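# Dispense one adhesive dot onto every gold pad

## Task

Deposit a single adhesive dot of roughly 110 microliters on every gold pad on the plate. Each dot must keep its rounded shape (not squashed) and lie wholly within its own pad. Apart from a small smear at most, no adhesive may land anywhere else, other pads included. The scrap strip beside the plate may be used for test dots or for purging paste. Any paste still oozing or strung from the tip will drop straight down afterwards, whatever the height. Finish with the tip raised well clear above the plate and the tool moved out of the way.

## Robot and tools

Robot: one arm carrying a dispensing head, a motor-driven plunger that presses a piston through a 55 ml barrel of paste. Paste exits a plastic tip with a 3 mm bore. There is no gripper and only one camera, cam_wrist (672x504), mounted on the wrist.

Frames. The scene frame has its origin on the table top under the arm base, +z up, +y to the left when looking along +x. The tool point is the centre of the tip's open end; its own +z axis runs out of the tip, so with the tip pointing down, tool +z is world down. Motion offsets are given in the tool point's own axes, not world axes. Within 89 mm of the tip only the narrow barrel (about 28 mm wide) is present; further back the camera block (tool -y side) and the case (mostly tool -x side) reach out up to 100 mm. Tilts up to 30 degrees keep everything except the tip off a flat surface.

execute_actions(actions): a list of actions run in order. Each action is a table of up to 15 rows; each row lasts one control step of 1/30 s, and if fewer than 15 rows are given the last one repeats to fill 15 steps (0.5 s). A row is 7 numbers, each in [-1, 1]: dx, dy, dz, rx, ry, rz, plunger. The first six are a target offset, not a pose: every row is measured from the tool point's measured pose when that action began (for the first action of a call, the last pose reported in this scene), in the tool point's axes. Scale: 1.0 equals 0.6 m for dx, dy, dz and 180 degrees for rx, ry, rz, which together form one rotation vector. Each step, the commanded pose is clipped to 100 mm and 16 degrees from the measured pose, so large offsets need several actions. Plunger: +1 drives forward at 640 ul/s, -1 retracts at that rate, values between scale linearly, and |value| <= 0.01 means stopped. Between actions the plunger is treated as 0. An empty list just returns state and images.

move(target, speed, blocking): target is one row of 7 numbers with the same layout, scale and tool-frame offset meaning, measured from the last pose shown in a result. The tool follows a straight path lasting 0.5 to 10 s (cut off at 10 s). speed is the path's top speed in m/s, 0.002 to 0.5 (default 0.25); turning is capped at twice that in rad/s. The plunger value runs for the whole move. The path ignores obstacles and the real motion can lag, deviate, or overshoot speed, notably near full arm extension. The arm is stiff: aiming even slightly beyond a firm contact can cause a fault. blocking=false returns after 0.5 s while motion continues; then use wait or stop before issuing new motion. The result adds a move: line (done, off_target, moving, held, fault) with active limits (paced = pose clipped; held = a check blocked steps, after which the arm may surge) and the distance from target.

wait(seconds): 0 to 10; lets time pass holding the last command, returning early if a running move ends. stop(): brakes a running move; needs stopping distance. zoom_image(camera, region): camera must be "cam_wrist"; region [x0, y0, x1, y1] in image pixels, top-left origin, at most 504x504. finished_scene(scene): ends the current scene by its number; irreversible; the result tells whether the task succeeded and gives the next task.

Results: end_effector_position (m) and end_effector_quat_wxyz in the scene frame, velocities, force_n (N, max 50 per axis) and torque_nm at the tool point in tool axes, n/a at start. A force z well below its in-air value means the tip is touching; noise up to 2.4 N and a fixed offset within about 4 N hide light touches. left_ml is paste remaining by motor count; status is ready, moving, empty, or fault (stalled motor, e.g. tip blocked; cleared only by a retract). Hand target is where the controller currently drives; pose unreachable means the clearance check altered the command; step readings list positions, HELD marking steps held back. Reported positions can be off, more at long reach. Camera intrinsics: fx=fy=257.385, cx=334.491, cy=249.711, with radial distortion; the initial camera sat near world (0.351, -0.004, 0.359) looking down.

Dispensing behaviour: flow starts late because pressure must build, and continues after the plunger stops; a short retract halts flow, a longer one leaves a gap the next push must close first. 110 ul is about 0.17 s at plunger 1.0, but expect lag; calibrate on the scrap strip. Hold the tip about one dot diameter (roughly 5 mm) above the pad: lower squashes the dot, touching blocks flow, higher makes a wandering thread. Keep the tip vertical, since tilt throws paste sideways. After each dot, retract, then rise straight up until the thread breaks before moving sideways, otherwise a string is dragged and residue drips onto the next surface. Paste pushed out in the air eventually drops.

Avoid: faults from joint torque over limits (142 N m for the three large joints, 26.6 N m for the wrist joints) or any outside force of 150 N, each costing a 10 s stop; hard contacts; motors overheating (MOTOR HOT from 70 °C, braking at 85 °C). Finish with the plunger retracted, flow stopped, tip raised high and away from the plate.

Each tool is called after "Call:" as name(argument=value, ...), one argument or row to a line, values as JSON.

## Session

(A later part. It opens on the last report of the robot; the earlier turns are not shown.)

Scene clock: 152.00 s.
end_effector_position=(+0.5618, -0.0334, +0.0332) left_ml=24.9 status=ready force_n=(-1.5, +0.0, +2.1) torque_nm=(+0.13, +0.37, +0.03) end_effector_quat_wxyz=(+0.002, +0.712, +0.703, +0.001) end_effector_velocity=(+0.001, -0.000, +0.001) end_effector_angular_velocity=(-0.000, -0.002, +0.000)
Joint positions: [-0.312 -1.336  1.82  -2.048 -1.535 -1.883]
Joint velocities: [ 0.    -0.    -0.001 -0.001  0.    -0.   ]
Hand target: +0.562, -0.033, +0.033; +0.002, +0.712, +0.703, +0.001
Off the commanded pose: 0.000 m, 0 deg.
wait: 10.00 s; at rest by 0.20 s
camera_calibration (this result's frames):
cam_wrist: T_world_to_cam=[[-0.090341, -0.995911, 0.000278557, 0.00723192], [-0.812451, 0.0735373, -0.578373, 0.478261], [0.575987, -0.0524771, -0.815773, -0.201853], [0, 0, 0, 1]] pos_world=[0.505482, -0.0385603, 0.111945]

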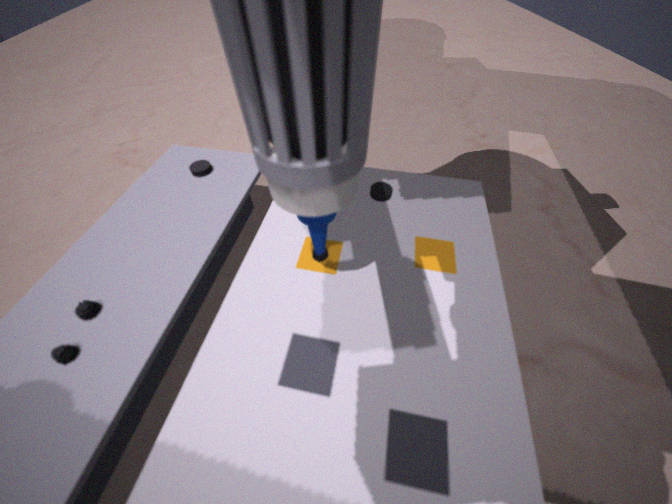

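Call:
wait(
  seconds=8,
)

Call:
execute_actions(
  actions=[
    [[0,0,-0.03,0,0,0,0]],
    [[-0.074,-0.005,0,0,0,0,0]],
    [[0,0,0.02,0,0,0,0]],
  ],
)

Call:
zoom_image(
  camera="cam_wrist",
  region=[180, 210, 400, 330],
)

Scene clock: 168.53 s.
end_effector_position=(+0.5618, -0.0334, +0.0332) left_ml=24.9 status=ready force_n=(-2.9, -2.5, +3.0) torque_nm=(-0.84, +1.03, -0.02) end_effector_quat_wxyz=(+0.002, +0.712, +0.703, +0.001) end_effector_velocity=(+0.001, -0.000, +0.001) end_effector_angular_velocity=(-0.000, -0.003, +0.000)
Joint positions: [-0.312 -1.336  1.82  -2.048 -1.535 -1.883]
Joint velocities: [ 0.    -0.    -0.001 -0.001  0.001 -0.   ]
Hand target: +0.562, -0.033, +0.033; +0.002, +0.712, +0.703, +0.001
Off the commanded pose: 0.000 m, 0 deg.
wait: 8.00 s; at rest from the start
camera_calibration (this result's frames):
cam_wrist: T_world_to_cam=[[-0.0903415, -0.995911, 0.000278631, 0.00723204], [-0.812451, 0.0735377, -0.578373, 0.478261], [0.575987, -0.0524775, -0.815773, -0.201853], [0, 0, 0, 1]] pos_world=[0.505482, -0.0385605, 0.111945]

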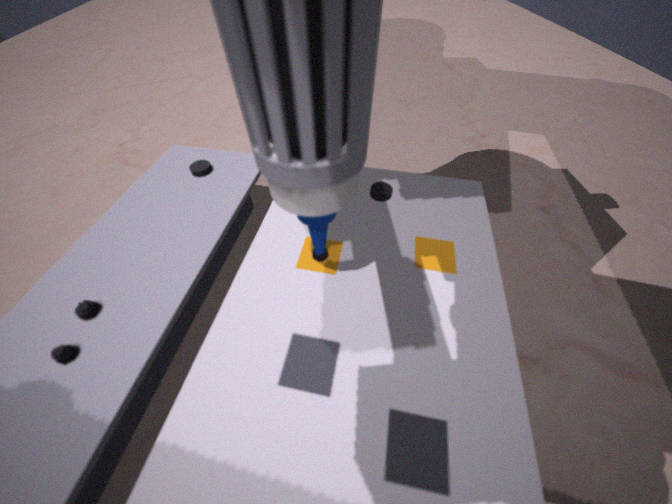

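Scene clock: 170.03 s.
end_effector_position=(+0.5582, -0.0774, +0.0391) left_ml=24.9 status=ready force_n=(-0.1, -0.1, +0.1) torque_nm=(+0.27, -0.17, +0.14) end_effector_quat_wxyz=(+0.002, +0.712, +0.703, +0.001) end_effector_velocity=(-0.001, +0.000, -0.002) end_effector_angular_velocity=(+0.000, +0.001, -0.000)
Joint positions: [-0.39  -1.337  1.808 -2.032 -1.536 -1.96 ]
Joint velocities: [-0.     0.001  0.004 -0.004 -0.     0.   ]
Hand target: +0.558, -0.077, +0.039; +0.002, +0.712, +0.703, +0.001
Off the commanded pose: 0.000 m, 0 deg.
Step readings (end_effector_position; steps 1 to 15: 1st action; 16 to 30: 2nd action; 31 to 45: 3rd action):
0: (+0.5618, -0.0334, +0.0332)
1: (+0.5619, -0.0334, +0.0334)
2: (+0.5622, -0.0334, +0.0362)
4: (+0.5622, -0.0333, +0.0433)
8: (+0.5618, -0.0333, +0.0493)
15: (+0.5618, -0.0333, +0.0510)
16: (+0.5617, -0.0336, +0.0511)
17: (+0.5613, -0.0384, +0.0511)
19: (+0.5595, -0.0566, +0.0511)
23: (+0.5582, -0.0730, +0.0511)
30: (+0.5582, -0.0774, +0.0510)
31: (+0.5581, -0.0775, +0.0509)
32: (+0.5580, -0.0775, +0.0489)
34: (+0.5580, -0.0775, +0.0442)
38: (+0.5582, -0.0775, +0.0403)
45: end_effector_position above
camera_calibration (this result's frames):
cam_wrist: T_world_to_cam=[[-0.0903835, -0.995907, 0.000567511, -0.0369546], [-0.812462, 0.0734053, -0.578375, 0.482019], [0.575966, -0.0527366, -0.815771, -0.197226], [0, 0, 0, 1]] pos_world=[0.501877, -0.0825871, 0.117917]

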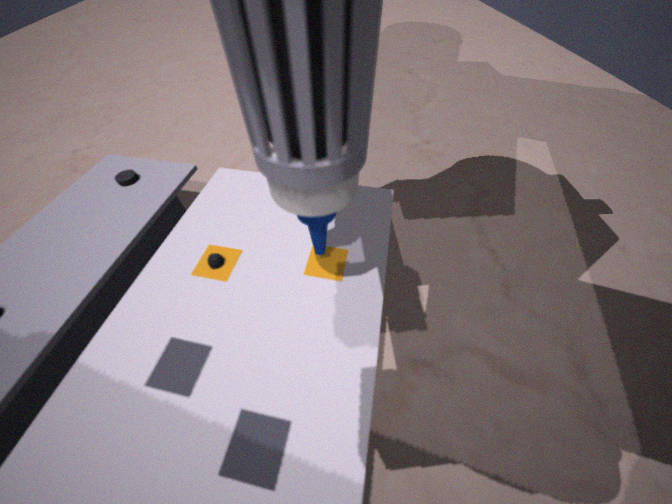

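Region (180, 210, 400, 330) of cam_wrist's 672x504 image, scaled by 2.291, with more detail than that image has; it fills the top 275 rows of this view, and the rest is white.

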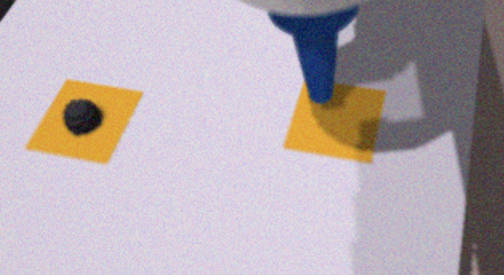

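Call:
execute_actions(
  actions=[
    [[-0.0035,0,0.0098,0,0,0,0]],
    [[0,0,0,0,0,0,0.34]],
  ],
)

Call:
wait(
  seconds=10,
)

Call:
zoom_image(
  camera="cam_wrist",
  region=[260, 210, 400, 330],
)

Call:
wait(
  seconds=10,
)

Scene clock: 174.87 s.
end_effector_position=(+0.5582, -0.0795, +0.0333) left_ml=24.8 status=moving force_n=(-0.4, -3.0, -2.4) torque_nm=(-1.06, -0.11, +0.07) end_effector_quat_wxyz=(+0.002, +0.712, +0.703, +0.001) end_effector_velocity=(+0.001, -0.000, +0.001) end_effector_angular_velocity=(-0.001, -0.001, +0.000)
Joint positions: [-0.393 -1.33   1.816 -2.047 -1.536 -1.964]
Joint velocities: [ 0.     0.    -0.001  0.    -0.     0.   ]
Hand target: +0.558, -0.079, +0.033; +0.002, +0.712, +0.703, +0.001
Off the commanded pose: 0.000 m, 0 deg.
Step readings (end_effector_position; steps 1 to 15: 1st action; 16 to 30: 2nd action):
0: (+0.5582, -0.0774, +0.0390)
1: (+0.5582, -0.0774, +0.0389)
2: (+0.5582, -0.0777, +0.0379)
4: (+0.5582, -0.0785, +0.0356)
8: (+0.5582, -0.0792, +0.0338)
15: (+0.5582, -0.0795, +0.0333)
16: (+0.5582, -0.0795, +0.0333)
17: (+0.5582, -0.0795, +0.0333)
19: (+0.5582, -0.0795, +0.0333)
23: (+0.5582, -0.0795, +0.0333)
30: end_effector_position above
camera_calibration (this result's frames):
cam_wrist: T_world_to_cam=[[-0.0903642, -0.995909, 0.00059108, -0.0390512], [-0.812469, 0.0733764, -0.578369, 0.478785], [0.575959, -0.052744, -0.815775, -0.202105], [0, 0, 0, 1]] pos_world=[0.501873, -0.0846828, 0.112065]

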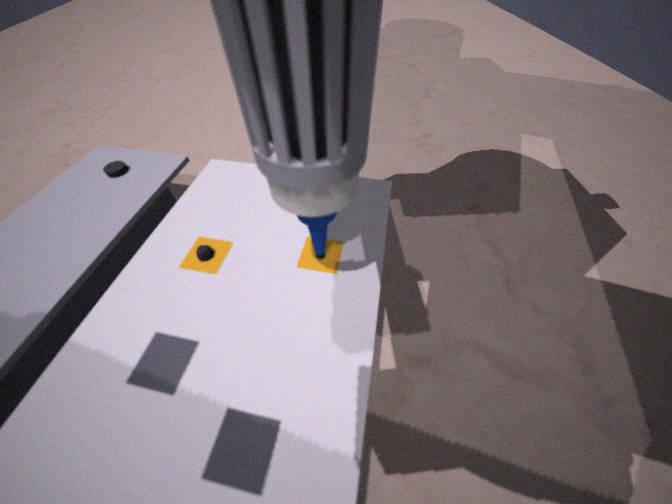

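Scene clock: 184.87 s.
end_effector_position=(+0.5582, -0.0795, +0.0333) left_ml=24.8 status=ready force_n=(+1.7, +0.3, -0.3) torque_nm=(+0.13, -0.82, +0.02) end_effector_quat_wxyz=(+0.002, +0.712, +0.703, +0.001) end_effector_velocity=(+0.000, +0.000, -0.000) end_effector_angular_velocity=(+0.001, -0.001, +0.000)
Joint positions: [-0.393 -1.33   1.816 -2.047 -1.536 -1.964]
Joint velocities: [-0.     0.     0.001 -0.001  0.001 -0.   ]
Hand target: +0.558, -0.079, +0.033; +0.002, +0.712, +0.703, +0.001
Off the commanded pose: 0.000 m, 0 deg.
wait: 10.00 s; at rest by 0.20 s
camera_calibration (this result's frames):
cam_wrist: T_world_to_cam=[[-0.090358, -0.995909, 0.000591078, -0.0390463], [-0.81247, 0.0733715, -0.578368, 0.478793], [0.575959, -0.0527404, -0.815776, -0.202093], [0, 0, 0, 1]] pos_world=[0.501874, -0.0846748, 0.112079]

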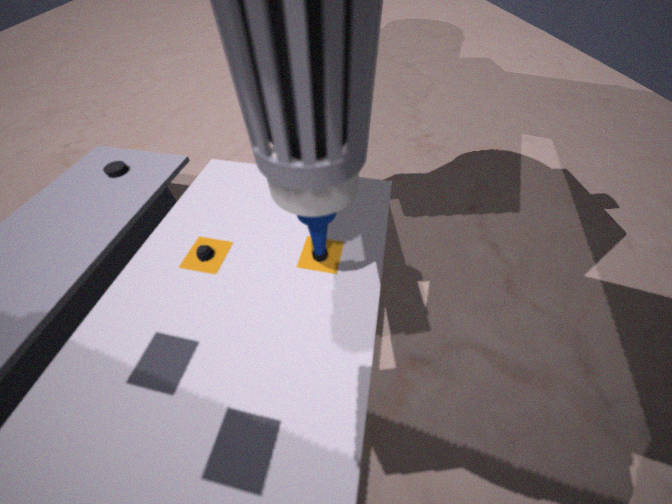

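Region (260, 210, 400, 330) of cam_wrist's 672x504 image, scaled by 3.600, with more detail than that image has; it fills the top 432 rows of this view, and the rest is white.

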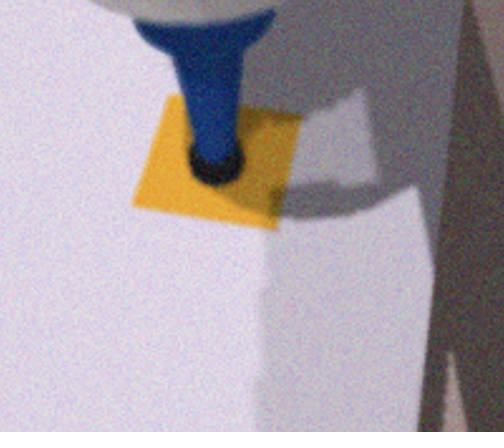

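Scene clock: 194.87 s.
end_effector_position=(+0.5582, -0.0795, +0.0333) left_ml=24.8 status=ready force_n=(-2.5, +0.8, +0.2) torque_nm=(+0.39, +0.76, -0.03) end_effector_quat_wxyz=(+0.002, +0.712, +0.703, +0.001) end_effector_velocity=(-0.000, +0.001, +0.000) end_effector_angular_velocity=(+0.000, +0.001, +0.001)
Joint positions: [-0.393 -1.33   1.816 -2.047 -1.536 -1.964]
Joint velocities: [ 0.001 -0.    -0.     0.002  0.    -0.   ]
Hand target: +0.558, -0.079, +0.033; +0.002, +0.712, +0.703, +0.001
Off the commanded pose: 0.000 m, 0 deg.
wait: 10.00 s; at rest by 0.17 s
camera_calibration (this result's frames):
cam_wrist: T_world_to_cam=[[-0.0903581, -0.995909, 0.000591133, -0.0390463], [-0.81247, 0.0733715, -0.578368, 0.478793], [0.575959, -0.0527405, -0.815776, -0.202093], [0, 0, 0, 1]] pos_world=[0.501874, -0.0846748, 0.112079]

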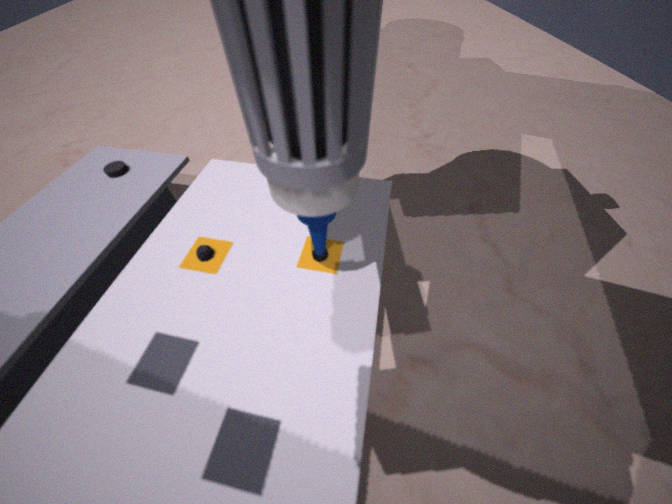

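Call:
execute_actions(
  actions=[
    [[0,0,-0.032,0,0,0,0]],
  ],
)

Call:
move(
  target=[0.125,-0.169,0,0,0,0,0],
  speed=0.2,
)

Scene clock: 199.70 s.
end_effector_position=(+0.5582, -0.0795, +0.0523) left_ml=24.8 status=ready force_n=(-1.9, +0.2, +2.7) torque_nm=(+0.37, +0.42, +0.04) end_effector_quat_wxyz=(+0.002, +0.712, +0.703, +0.001) end_effector_velocity=(-0.003, +0.001, -0.000) end_effector_angular_velocity=(+0.002, +0.005, -0.001)
Joint positions: [-0.394 -1.35   1.788 -1.998 -1.536 -1.965]
Joint velocities: [-0.001 -0.001  0.001  0.006  0.    -0.001]
Hand target: +0.558, -0.079, +0.053; +0.002, +0.712, +0.703, +0.001
Off the commanded pose: 0.000 m, 0 deg.
Step readings (end_effector_position):
0: (+0.5582, -0.0795, +0.0333)
1: (+0.5583, -0.0795, +0.0336)
2: (+0.5587, -0.0796, +0.0367)
4: (+0.5587, -0.0795, +0.0443)
8: (+0.5583, -0.0794, +0.0506)
15: end_effector_position above
camera_calibration (this result's frames):
cam_wrist: T_world_to_cam=[[-0.0903334, -0.995911, 0.000590401, -0.0390351], [-0.812451, 0.0733499, -0.578397, 0.48974], [0.575989, -0.0527283, -0.815755, -0.186521], [0, 0, 0, 1]] pos_world=[0.501798, -0.0846329, 0.131132]

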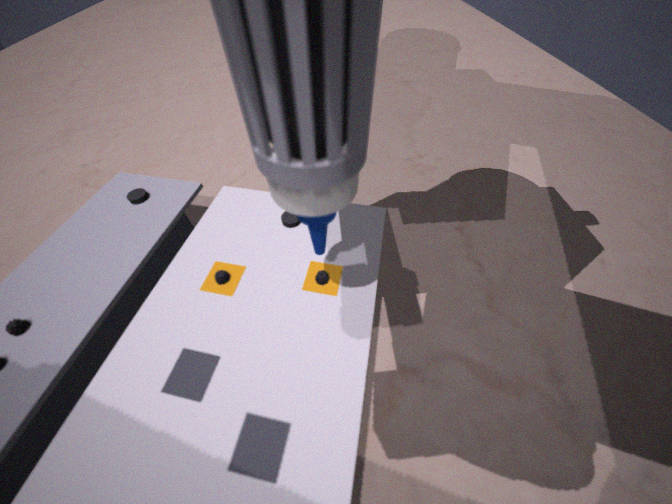

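Scene clock: 200.87 s.
end_effector_position=(+0.4579, -0.0032, +0.0519) left_ml=24.8 status=ready force_n=(-1.4, -0.8, +2.2) torque_nm=(-0.21, +0.17, +0.08) end_effector_quat_wxyz=(+0.002, +0.712, +0.703, +0.001) end_effector_velocity=(-0.002, +0.001, +0.000) end_effector_angular_velocity=(-0.000, -0.000, -0.000)
Joint positions: [-0.324 -1.606  2.066 -2.023 -1.535 -1.894]
Joint velocities: [ 0.001 -0.005  0.004  0.001  0.     0.001]
Hand target: +0.458, -0.003, +0.052; +0.002, +0.712, +0.703, +0.001
Off the commanded pose: 0.000 m, 0 deg.
move: done
camera_calibration (this result's frames):
cam_wrist: T_world_to_cam=[[-0.0903338, -0.995911, 0.000399175, 0.0278744], [-0.812467, 0.0734628, -0.57836, 0.402438], [0.575966, -0.0525698, -0.815782, -0.12509], [0, 0, 0, 1]] pos_world=[0.401533, -0.00837971, 0.130697]

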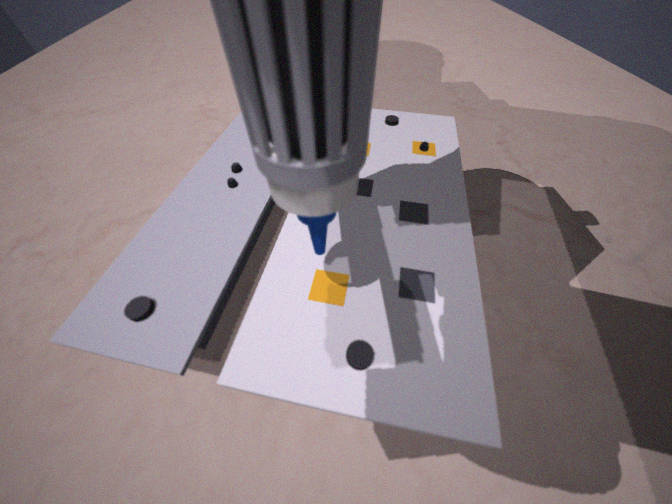

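Call:
execute_actions(
  actions=[
    [[-0.005,-0.0083,0.022,0,0,0,0]],
  ],
)

Call:
zoom_image(
  camera="cam_wrist",
  region=[260, 210, 400, 330],
)

Scene clock: 214.00 s.
end_effector_position=(+0.4530, -0.0061, +0.0388) left_ml=24.8 status=ready force_n=(+2.4, +2.9, -1.9) torque_nm=(+1.25, -1.00, -0.12) end_effector_quat_wxyz=(+0.002, +0.712, +0.703, +0.001) end_effector_velocity=(-0.001, -0.000, -0.002) end_effector_angular_velocity=(-0.000, +0.001, +0.001)
Joint positions: [-0.333 -1.602  2.099 -2.061 -1.535 -1.903]
Joint velocities: [-0.     0.     0.005 -0.004 -0.001 -0.001]
Hand target: +0.453, -0.006, +0.039; +0.002, +0.712, +0.703, +0.001
Off the commanded pose: 0.000 m, 0 deg.
Step readings (end_effector_position):
0: (+0.4578, -0.0031, +0.0519)
1: (+0.4576, -0.0031, +0.0518)
2: (+0.4568, -0.0035, +0.0498)
4: (+0.4547, -0.0045, +0.0445)
8: (+0.4533, -0.0057, +0.0401)
15: end_effector_position above
camera_calibration (this result's frames):
cam_wrist: T_world_to_cam=[[-0.0903114, -0.995913, 0.000425432, 0.0245117], [-0.812481, 0.0734303, -0.578345, 0.39107], [0.57595, -0.0525768, -0.815792, -0.13309], [0, 0, 0, 1]] pos_world=[0.396604, -0.0113023, 0.117589]

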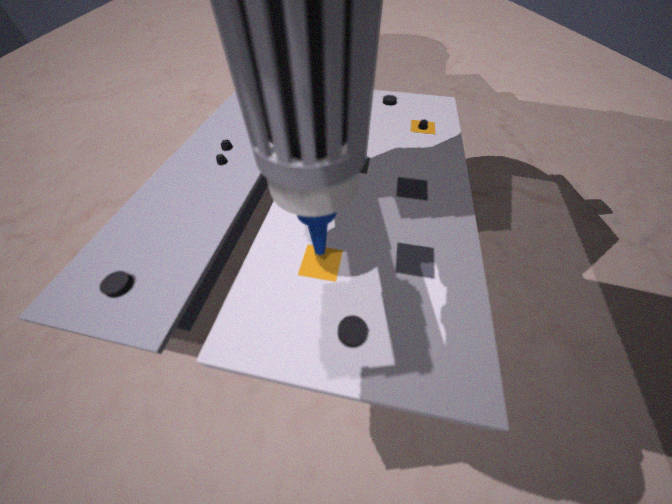

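Region (260, 210, 400, 330) of cam_wrist's 672x504 image, scaled by 3.600, with more detail than that image has; it fills the top 432 rows of this view, and the rest is white.

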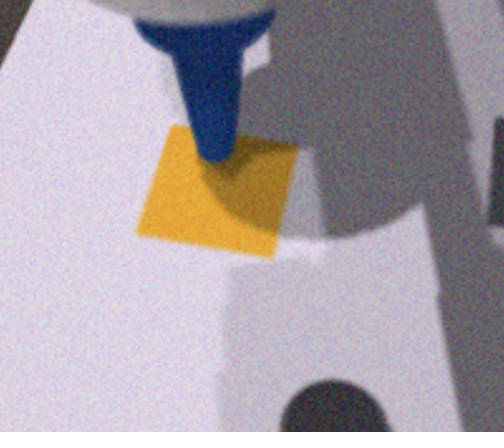

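Call:
execute_actions(
  actions=[
    [[-0.001,0,0.0105,0,0,0,0]],
  ],
)

Call:
zoom_image(
  camera="cam_wrist",
  region=[260, 210, 400, 330],
)

Scene clock: 217.27 s.
end_effector_position=(+0.4530, -0.0067, +0.0325) left_ml=24.8 status=ready force_n=(-2.7, +0.2, +0.5) torque_nm=(+0.19, +0.81, +0.21) end_effector_quat_wxyz=(+0.002, +0.712, +0.703, +0.001) end_effector_velocity=(+0.001, -0.000, -0.000) end_effector_angular_velocity=(-0.001, -0.001, +0.000)
Joint positions: [-0.333 -1.593  2.11  -2.079 -1.535 -1.904]
Joint velocities: [ 0.     0.001 -0.    -0.002 -0.    -0.   ]
Hand target: +0.453, -0.007, +0.033; +0.002, +0.712, +0.703, +0.001
Off the commanded pose: 0.000 m, 0 deg.
Step readings (end_effector_position):
0: (+0.4529, -0.0061, +0.0387)
1: (+0.4529, -0.0062, +0.0386)
2: (+0.4529, -0.0062, +0.0375)
4: (+0.4529, -0.0064, +0.0351)
8: (+0.4529, -0.0066, +0.0331)
15: end_effector_position above
camera_calibration (this result's frames):
cam_wrist: T_world_to_cam=[[-0.090311, -0.995914, 0.000418765, 0.0239186], [-0.812481, 0.0734338, -0.578345, 0.387511], [0.575951, -0.0525711, -0.815792, -0.138236], [0, 0, 0, 1]] pos_world=[0.396623, -0.0119028, 0.111333]

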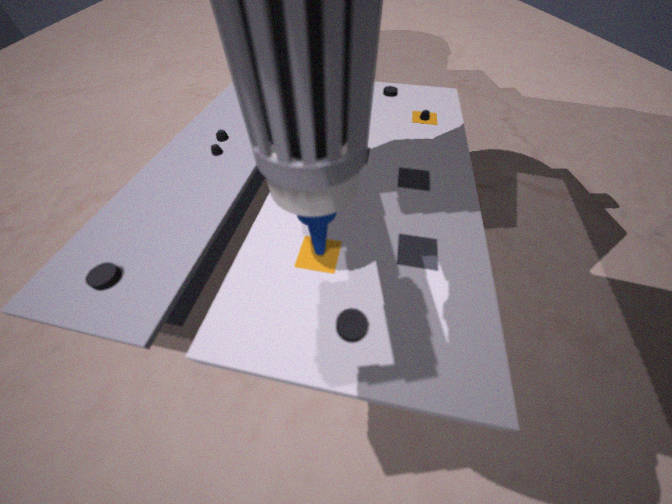

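Region (260, 210, 400, 330) of cam_wrist's 672x504 image, scaled by 3.600, with more detail than that image has; it fills the top 432 rows of this view, and the rest is white.

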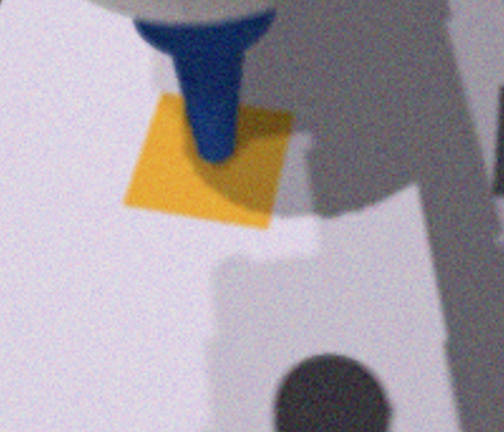

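Call:
execute_actions(
  actions=[
    [[0,0,0.002,0,0,0,0]],
  ],
)

Call:
execute_actions(
  actions=[
    [[0,0,0.0015,0,0,0,0]],
  ],
)

Scene clock: 220.20 s.
end_effector_position=(+0.4530, -0.0068, +0.0314) left_ml=24.8 status=ready force_n=(-2.4, +2.7, +0.8) torque_nm=(+1.46, +0.73, +0.12) end_effector_quat_wxyz=(+0.002, +0.712, +0.703, +0.001) end_effector_velocity=(-0.000, +0.001, -0.000) end_effector_angular_velocity=(+0.001, +0.000, +0.001)
Joint positions: [-0.333 -1.592  2.112 -2.083 -1.535 -1.904]
Joint velocities: [ 0.     0.     0.     0.     0.001 -0.   ]
Hand target: +0.453, -0.007, +0.031; +0.002, +0.712, +0.703, +0.001
Off the commanded pose: 0.000 m, 0 deg.
Step readings (end_effector_position):
0: (+0.4530, -0.0067, +0.0325)
1: (+0.4530, -0.0067, +0.0325)
2: (+0.4530, -0.0067, +0.0323)
4: (+0.4530, -0.0067, +0.0318)
8: (+0.4530, -0.0068, +0.0315)
15: end_effector_position above
camera_calibration (this result's frames):
cam_wrist: T_world_to_cam=[[-0.0904087, -0.995905, 0.000427661, 0.023912], [-0.812473, 0.0735083, -0.578346, 0.386826], [0.575946, -0.0526349, -0.815792, -0.13921], [0, 0, 0, 1]] pos_world=[0.396625, -0.0119482, 0.110143]

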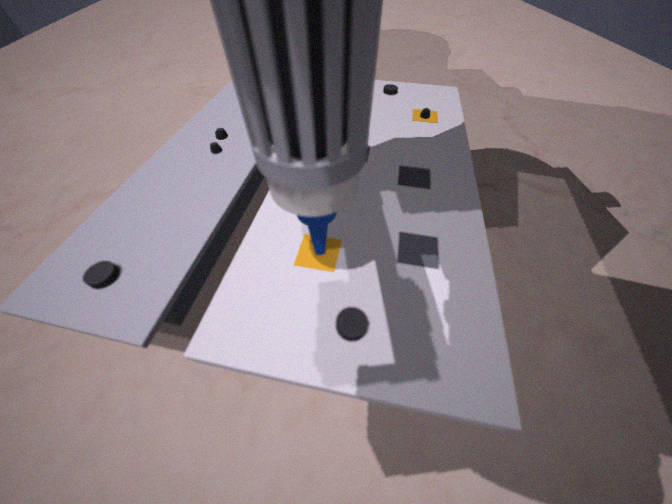

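Scene clock: 220.70 s.
end_effector_position=(+0.4530, -0.0068, +0.0305) left_ml=24.8 status=ready force_n=(+2.4, -0.9, +3.0) torque_nm=(-0.21, -0.88, -0.16) end_effector_quat_wxyz=(+0.002, +0.712, +0.703, +0.001) end_effector_velocity=(+0.001, -0.000, +0.001) end_effector_angular_velocity=(-0.000, -0.002, -0.000)
Joint positions: [-0.333 -1.59   2.113 -2.085 -1.535 -1.904]
Joint velocities: [-0.     0.    -0.001 -0.001  0.001  0.   ]
Hand target: +0.453, -0.007, +0.030; +0.002, +0.712, +0.703, +0.001
Off the commanded pose: 0.000 m, 0 deg.
Step readings (end_effector_position):
0: (+0.4530, -0.0068, +0.0314)
1: (+0.4530, -0.0068, +0.0313)
2: (+0.4530, -0.0068, +0.0312)
4: (+0.4530, -0.0068, +0.0308)
8: (+0.4530, -0.0068, +0.0305)
15: end_effector_position above
camera_calibration (this result's frames):
cam_wrist: T_world_to_cam=[[-0.0904212, -0.995904, 0.000428129, 0.0239113], [-0.812472, 0.0735183, -0.578346, 0.386313], [0.575946, -0.0526426, -0.815791, -0.139942], [0, 0, 0, 1]] pos_world=[0.396629, -0.0119546, 0.109249]

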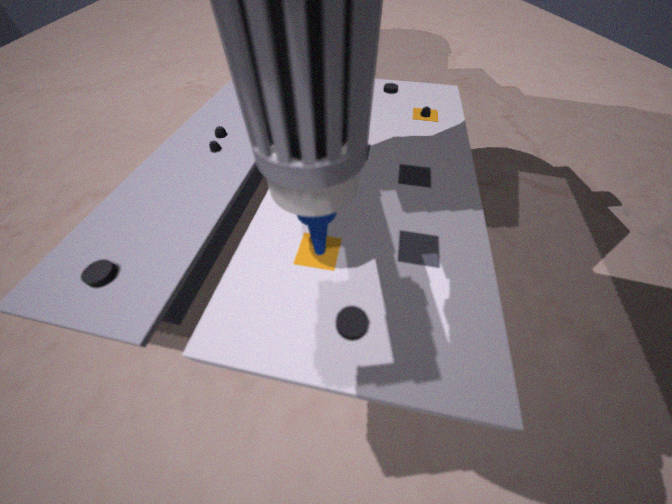

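Call:
execute_actions(
  actions=[
    [[0,0,-0.004,0,0,0,0]],
    [[0,0,0,0,0,0,0.34]],
  ],
)

Call:
wait(
  seconds=10,
)

Call:
wait(
  seconds=10,
)

Call:
execute_actions(
  actions=[
    [[0,0,-0.04,0,0,0,0]],
    [[0.1,0.05,-0.04,0,0,0,0]],
    [[0.05,0,-0.05,0,0,0,0]],
  ],
)

Scene clock: 226.30 s.
end_effector_position=(+0.4530, -0.0067, +0.0328) left_ml=24.7 status=moving force_n=(+2.7, -2.1, -0.4) torque_nm=(-0.74, -0.96, -0.11) end_effector_quat_wxyz=(+0.002, +0.712, +0.703, +0.001) end_effector_velocity=(-0.000, +0.000, -0.000) end_effector_angular_velocity=(-0.000, +0.000, +0.000)
Joint positions: [-0.333 -1.594  2.109 -2.078 -1.535 -1.904]
Joint velocities: [ 0.  0.  0. -0. -0. -0.]
Hand target: +0.453, -0.007, +0.033; +0.002, +0.712, +0.703, +0.001
Off the commanded pose: 0.000 m, 0 deg.
Step readings (end_effector_position; steps 1 to 15: 1st action; 16 to 30: 2nd action):
0: (+0.4530, -0.0068, +0.0305)
1: (+0.4530, -0.0068, +0.0305)
2: (+0.4530, -0.0067, +0.0308)
4: (+0.4529, -0.0067, +0.0317)
8: (+0.4529, -0.0067, +0.0326)
15: (+0.4530, -0.0067, +0.0328)
16: (+0.4530, -0.0067, +0.0328)
17: (+0.4530, -0.0067, +0.0328)
19: (+0.4530, -0.0067, +0.0328)
23: (+0.4530, -0.0067, +0.0328)
30: end_effector_position above
camera_calibration (this result's frames):
cam_wrist: T_world_to_cam=[[-0.0903684, -0.995908, 0.000423369, 0.0239154], [-0.812484, 0.0734787, -0.578335, 0.38768], [0.575937, -0.0526072, -0.8158, -0.137983], [0, 0, 0, 1]] pos_world=[0.396614, -0.0119276, 0.111632]

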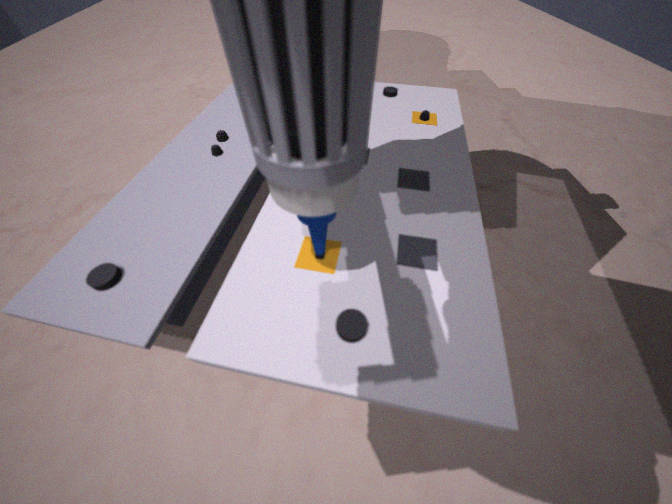

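Scene clock: 236.30 s.
end_effector_position=(+0.4530, -0.0067, +0.0328) left_ml=24.7 status=ready force_n=(-3.1, +0.7, -0.7) torque_nm=(+0.51, +1.09, +0.22) end_effector_quat_wxyz=(+0.002, +0.712, +0.703, +0.001) end_effector_velocity=(+0.000, -0.001, +0.000) end_effector_angular_velocity=(-0.001, +0.000, -0.000)
Joint positions: [-0.333 -1.594  2.109 -2.078 -1.535 -1.904]
Joint velocities: [-0.     0.    -0.001  0.001 -0.001  0.   ]
Hand target: +0.453, -0.007, +0.033; +0.002, +0.712, +0.703, +0.001
Off the commanded pose: 0.000 m, 0 deg.
wait: 10.00 s; at rest by 0.20 s
camera_calibration (this result's frames):
cam_wrist: T_world_to_cam=[[-0.0903534, -0.99591, 0.000421979, 0.0239161], [-0.812489, 0.0734676, -0.578329, 0.387673], [0.575933, -0.0525969, -0.815803, -0.137986], [0, 0, 0, 1]] pos_world=[0.396611, -0.0119208, 0.111623]

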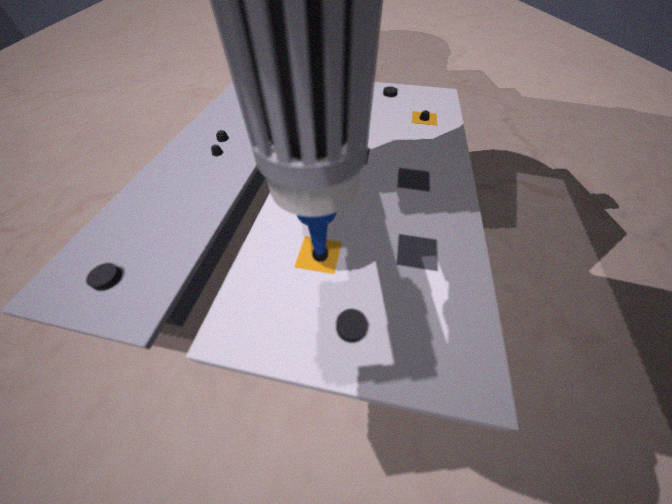

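Scene clock: 246.30 s.
end_effector_position=(+0.4530, -0.0067, +0.0328) left_ml=24.7 status=ready force_n=(+2.2, +0.0, -1.5) torque_nm=(+0.34, -1.07, +0.18) end_effector_quat_wxyz=(+0.002, +0.712, +0.703, +0.001) end_effector_velocity=(+0.000, -0.000, +0.000) end_effector_angular_velocity=(-0.001, +0.000, -0.000)
Joint positions: [-0.333 -1.594  2.109 -2.078 -1.535 -1.904]
Joint velocities: [-0.     0.    -0.001  0.001 -0.001  0.   ]
Hand target: +0.453, -0.007, +0.033; +0.002, +0.712, +0.703, +0.001
Off the commanded pose: 0.000 m, 0 deg.
wait: 10.00 s; at rest by 0.17 s
camera_calibration (this result's frames):
cam_wrist: T_world_to_cam=[[-0.0903533, -0.99591, 0.000421943, 0.0239161], [-0.812489, 0.0734675, -0.578329, 0.387673], [0.575933, -0.0525968, -0.815803, -0.137986], [0, 0, 0, 1]] pos_world=[0.396611, -0.0119208, 0.111623]

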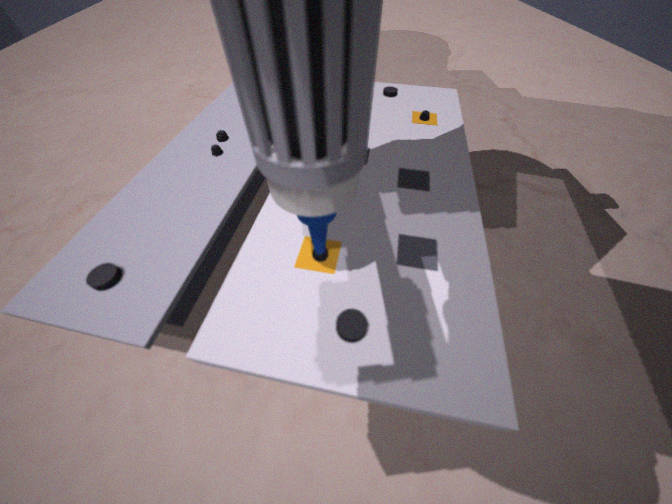

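Scene clock: 247.80 s.
end_effector_position=(+0.4834, +0.0824, +0.1102) left_ml=24.7 status=ready force_n=(+1.3, -3.3, +3.2) torque_nm=(-1.04, -0.51, +0.15) end_effector_quat_wxyz=(+0.002, +0.711, +0.703, +0.002) end_effector_velocity=(+0.001, +0.003, +0.003) end_effector_angular_velocity=(-0.000, +0.000, -0.000)
Joint positions: [-0.132 -1.591  1.885 -1.865 -1.533 -1.703]
Joint velocities: [ 0.006  0.    -0.009  0.009 -0.     0.007]
Hand target: +0.483, +0.083, +0.110; +0.002, +0.711, +0.703, +0.002
Off the commanded pose: 0.000 m, 0 deg.
Step readings (end_effector_position; steps 1 to 15: 1st action; 16 to 30: 2nd action; 31 to 45: 3rd action):
0: (+0.4530, -0.0067, +0.0328)
1: (+0.4531, -0.0068, +0.0331)
2: (+0.4539, -0.0070, +0.0366)
4: (+0.4539, -0.0069, +0.0459)
8: (+0.4531, -0.0067, +0.0541)
15: (+0.4529, -0.0067, +0.0566)
16: (+0.4530, -0.0065, +0.0567)
17: (+0.4548, -0.0017, +0.0581)
19: (+0.4667, +0.0213, +0.0676)
23: (+0.4789, +0.0461, +0.0774)
30: (+0.4832, +0.0526, +0.0805)
31: (+0.4833, +0.0530, +0.0808)
32: (+0.4840, +0.0567, +0.0848)
34: (+0.4843, +0.0688, +0.0965)
38: (+0.4836, +0.0795, +0.1069)
45: end_effector_position above
camera_calibration (this result's frames):
cam_wrist: T_world_to_cam=[[-0.0901185, -0.995931, -0.00077417, 0.11541], [-0.811956, 0.0739213, -0.57902, 0.450398], [0.576721, -0.0515518, -0.815313, -0.088208], [0, 0, 0, 1]] pos_world=[0.426975, 0.0770988, 0.188961]

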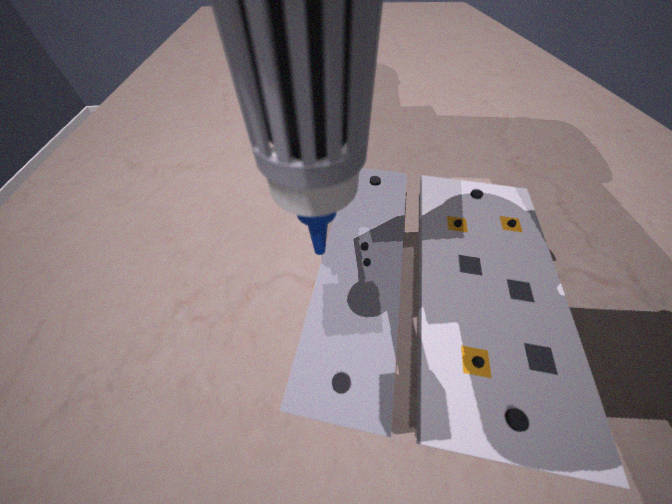

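Call:
execute_actions(
  actions=[
    [[-0.04,0.03,0,0,0,0,-0.3]],
  ],
)

Call:
finished_scene(
  scene=1,
)

Scene clock: 251.97 s.
end_effector_position=(+0.5010, +0.0583, +0.1103) left_ml=24.8 status=moving force_n=(-0.2, +0.3, -0.1) torque_nm=(+0.25, -0.01, -0.02) end_effector_quat_wxyz=(+0.002, +0.711, +0.703, +0.002) end_effector_velocity=(+0.001, -0.002, -0.000) end_effector_angular_velocity=(+0.000, +0.001, -0.001)
Joint positions: [-0.175 -1.554  1.85  -1.865 -1.533 -1.746]
Joint velocities: [-0.004  0.004 -0.003  0.     0.    -0.004]
Hand target: +0.501, +0.058, +0.110; +0.002, +0.711, +0.703, +0.002
Off the commanded pose: 0.000 m, 0 deg.
Step readings (end_effector_position):
0: (+0.4834, +0.0826, +0.1105)
1: (+0.4836, +0.0824, +0.1105)
2: (+0.4861, +0.0791, +0.1105)
4: (+0.4929, +0.0690, +0.1106)
8: (+0.4991, +0.0604, +0.1105)
15: end_effector_position above
camera_calibration (this result's frames):
cam_wrist: T_world_to_cam=[[-0.0901037, -0.995932, -0.000594031, 0.0929716], [-0.811896, 0.073799, -0.579119, 0.466484], [0.576807, -0.0516985, -0.815243, -0.0995572], [0, 0, 0, 1]] pos_world=[0.444539, 0.0530204, 0.189042]

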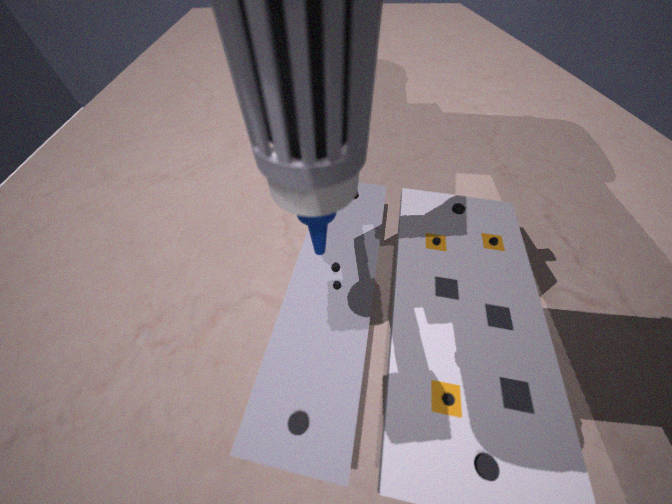

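The scene is finished: the task was done.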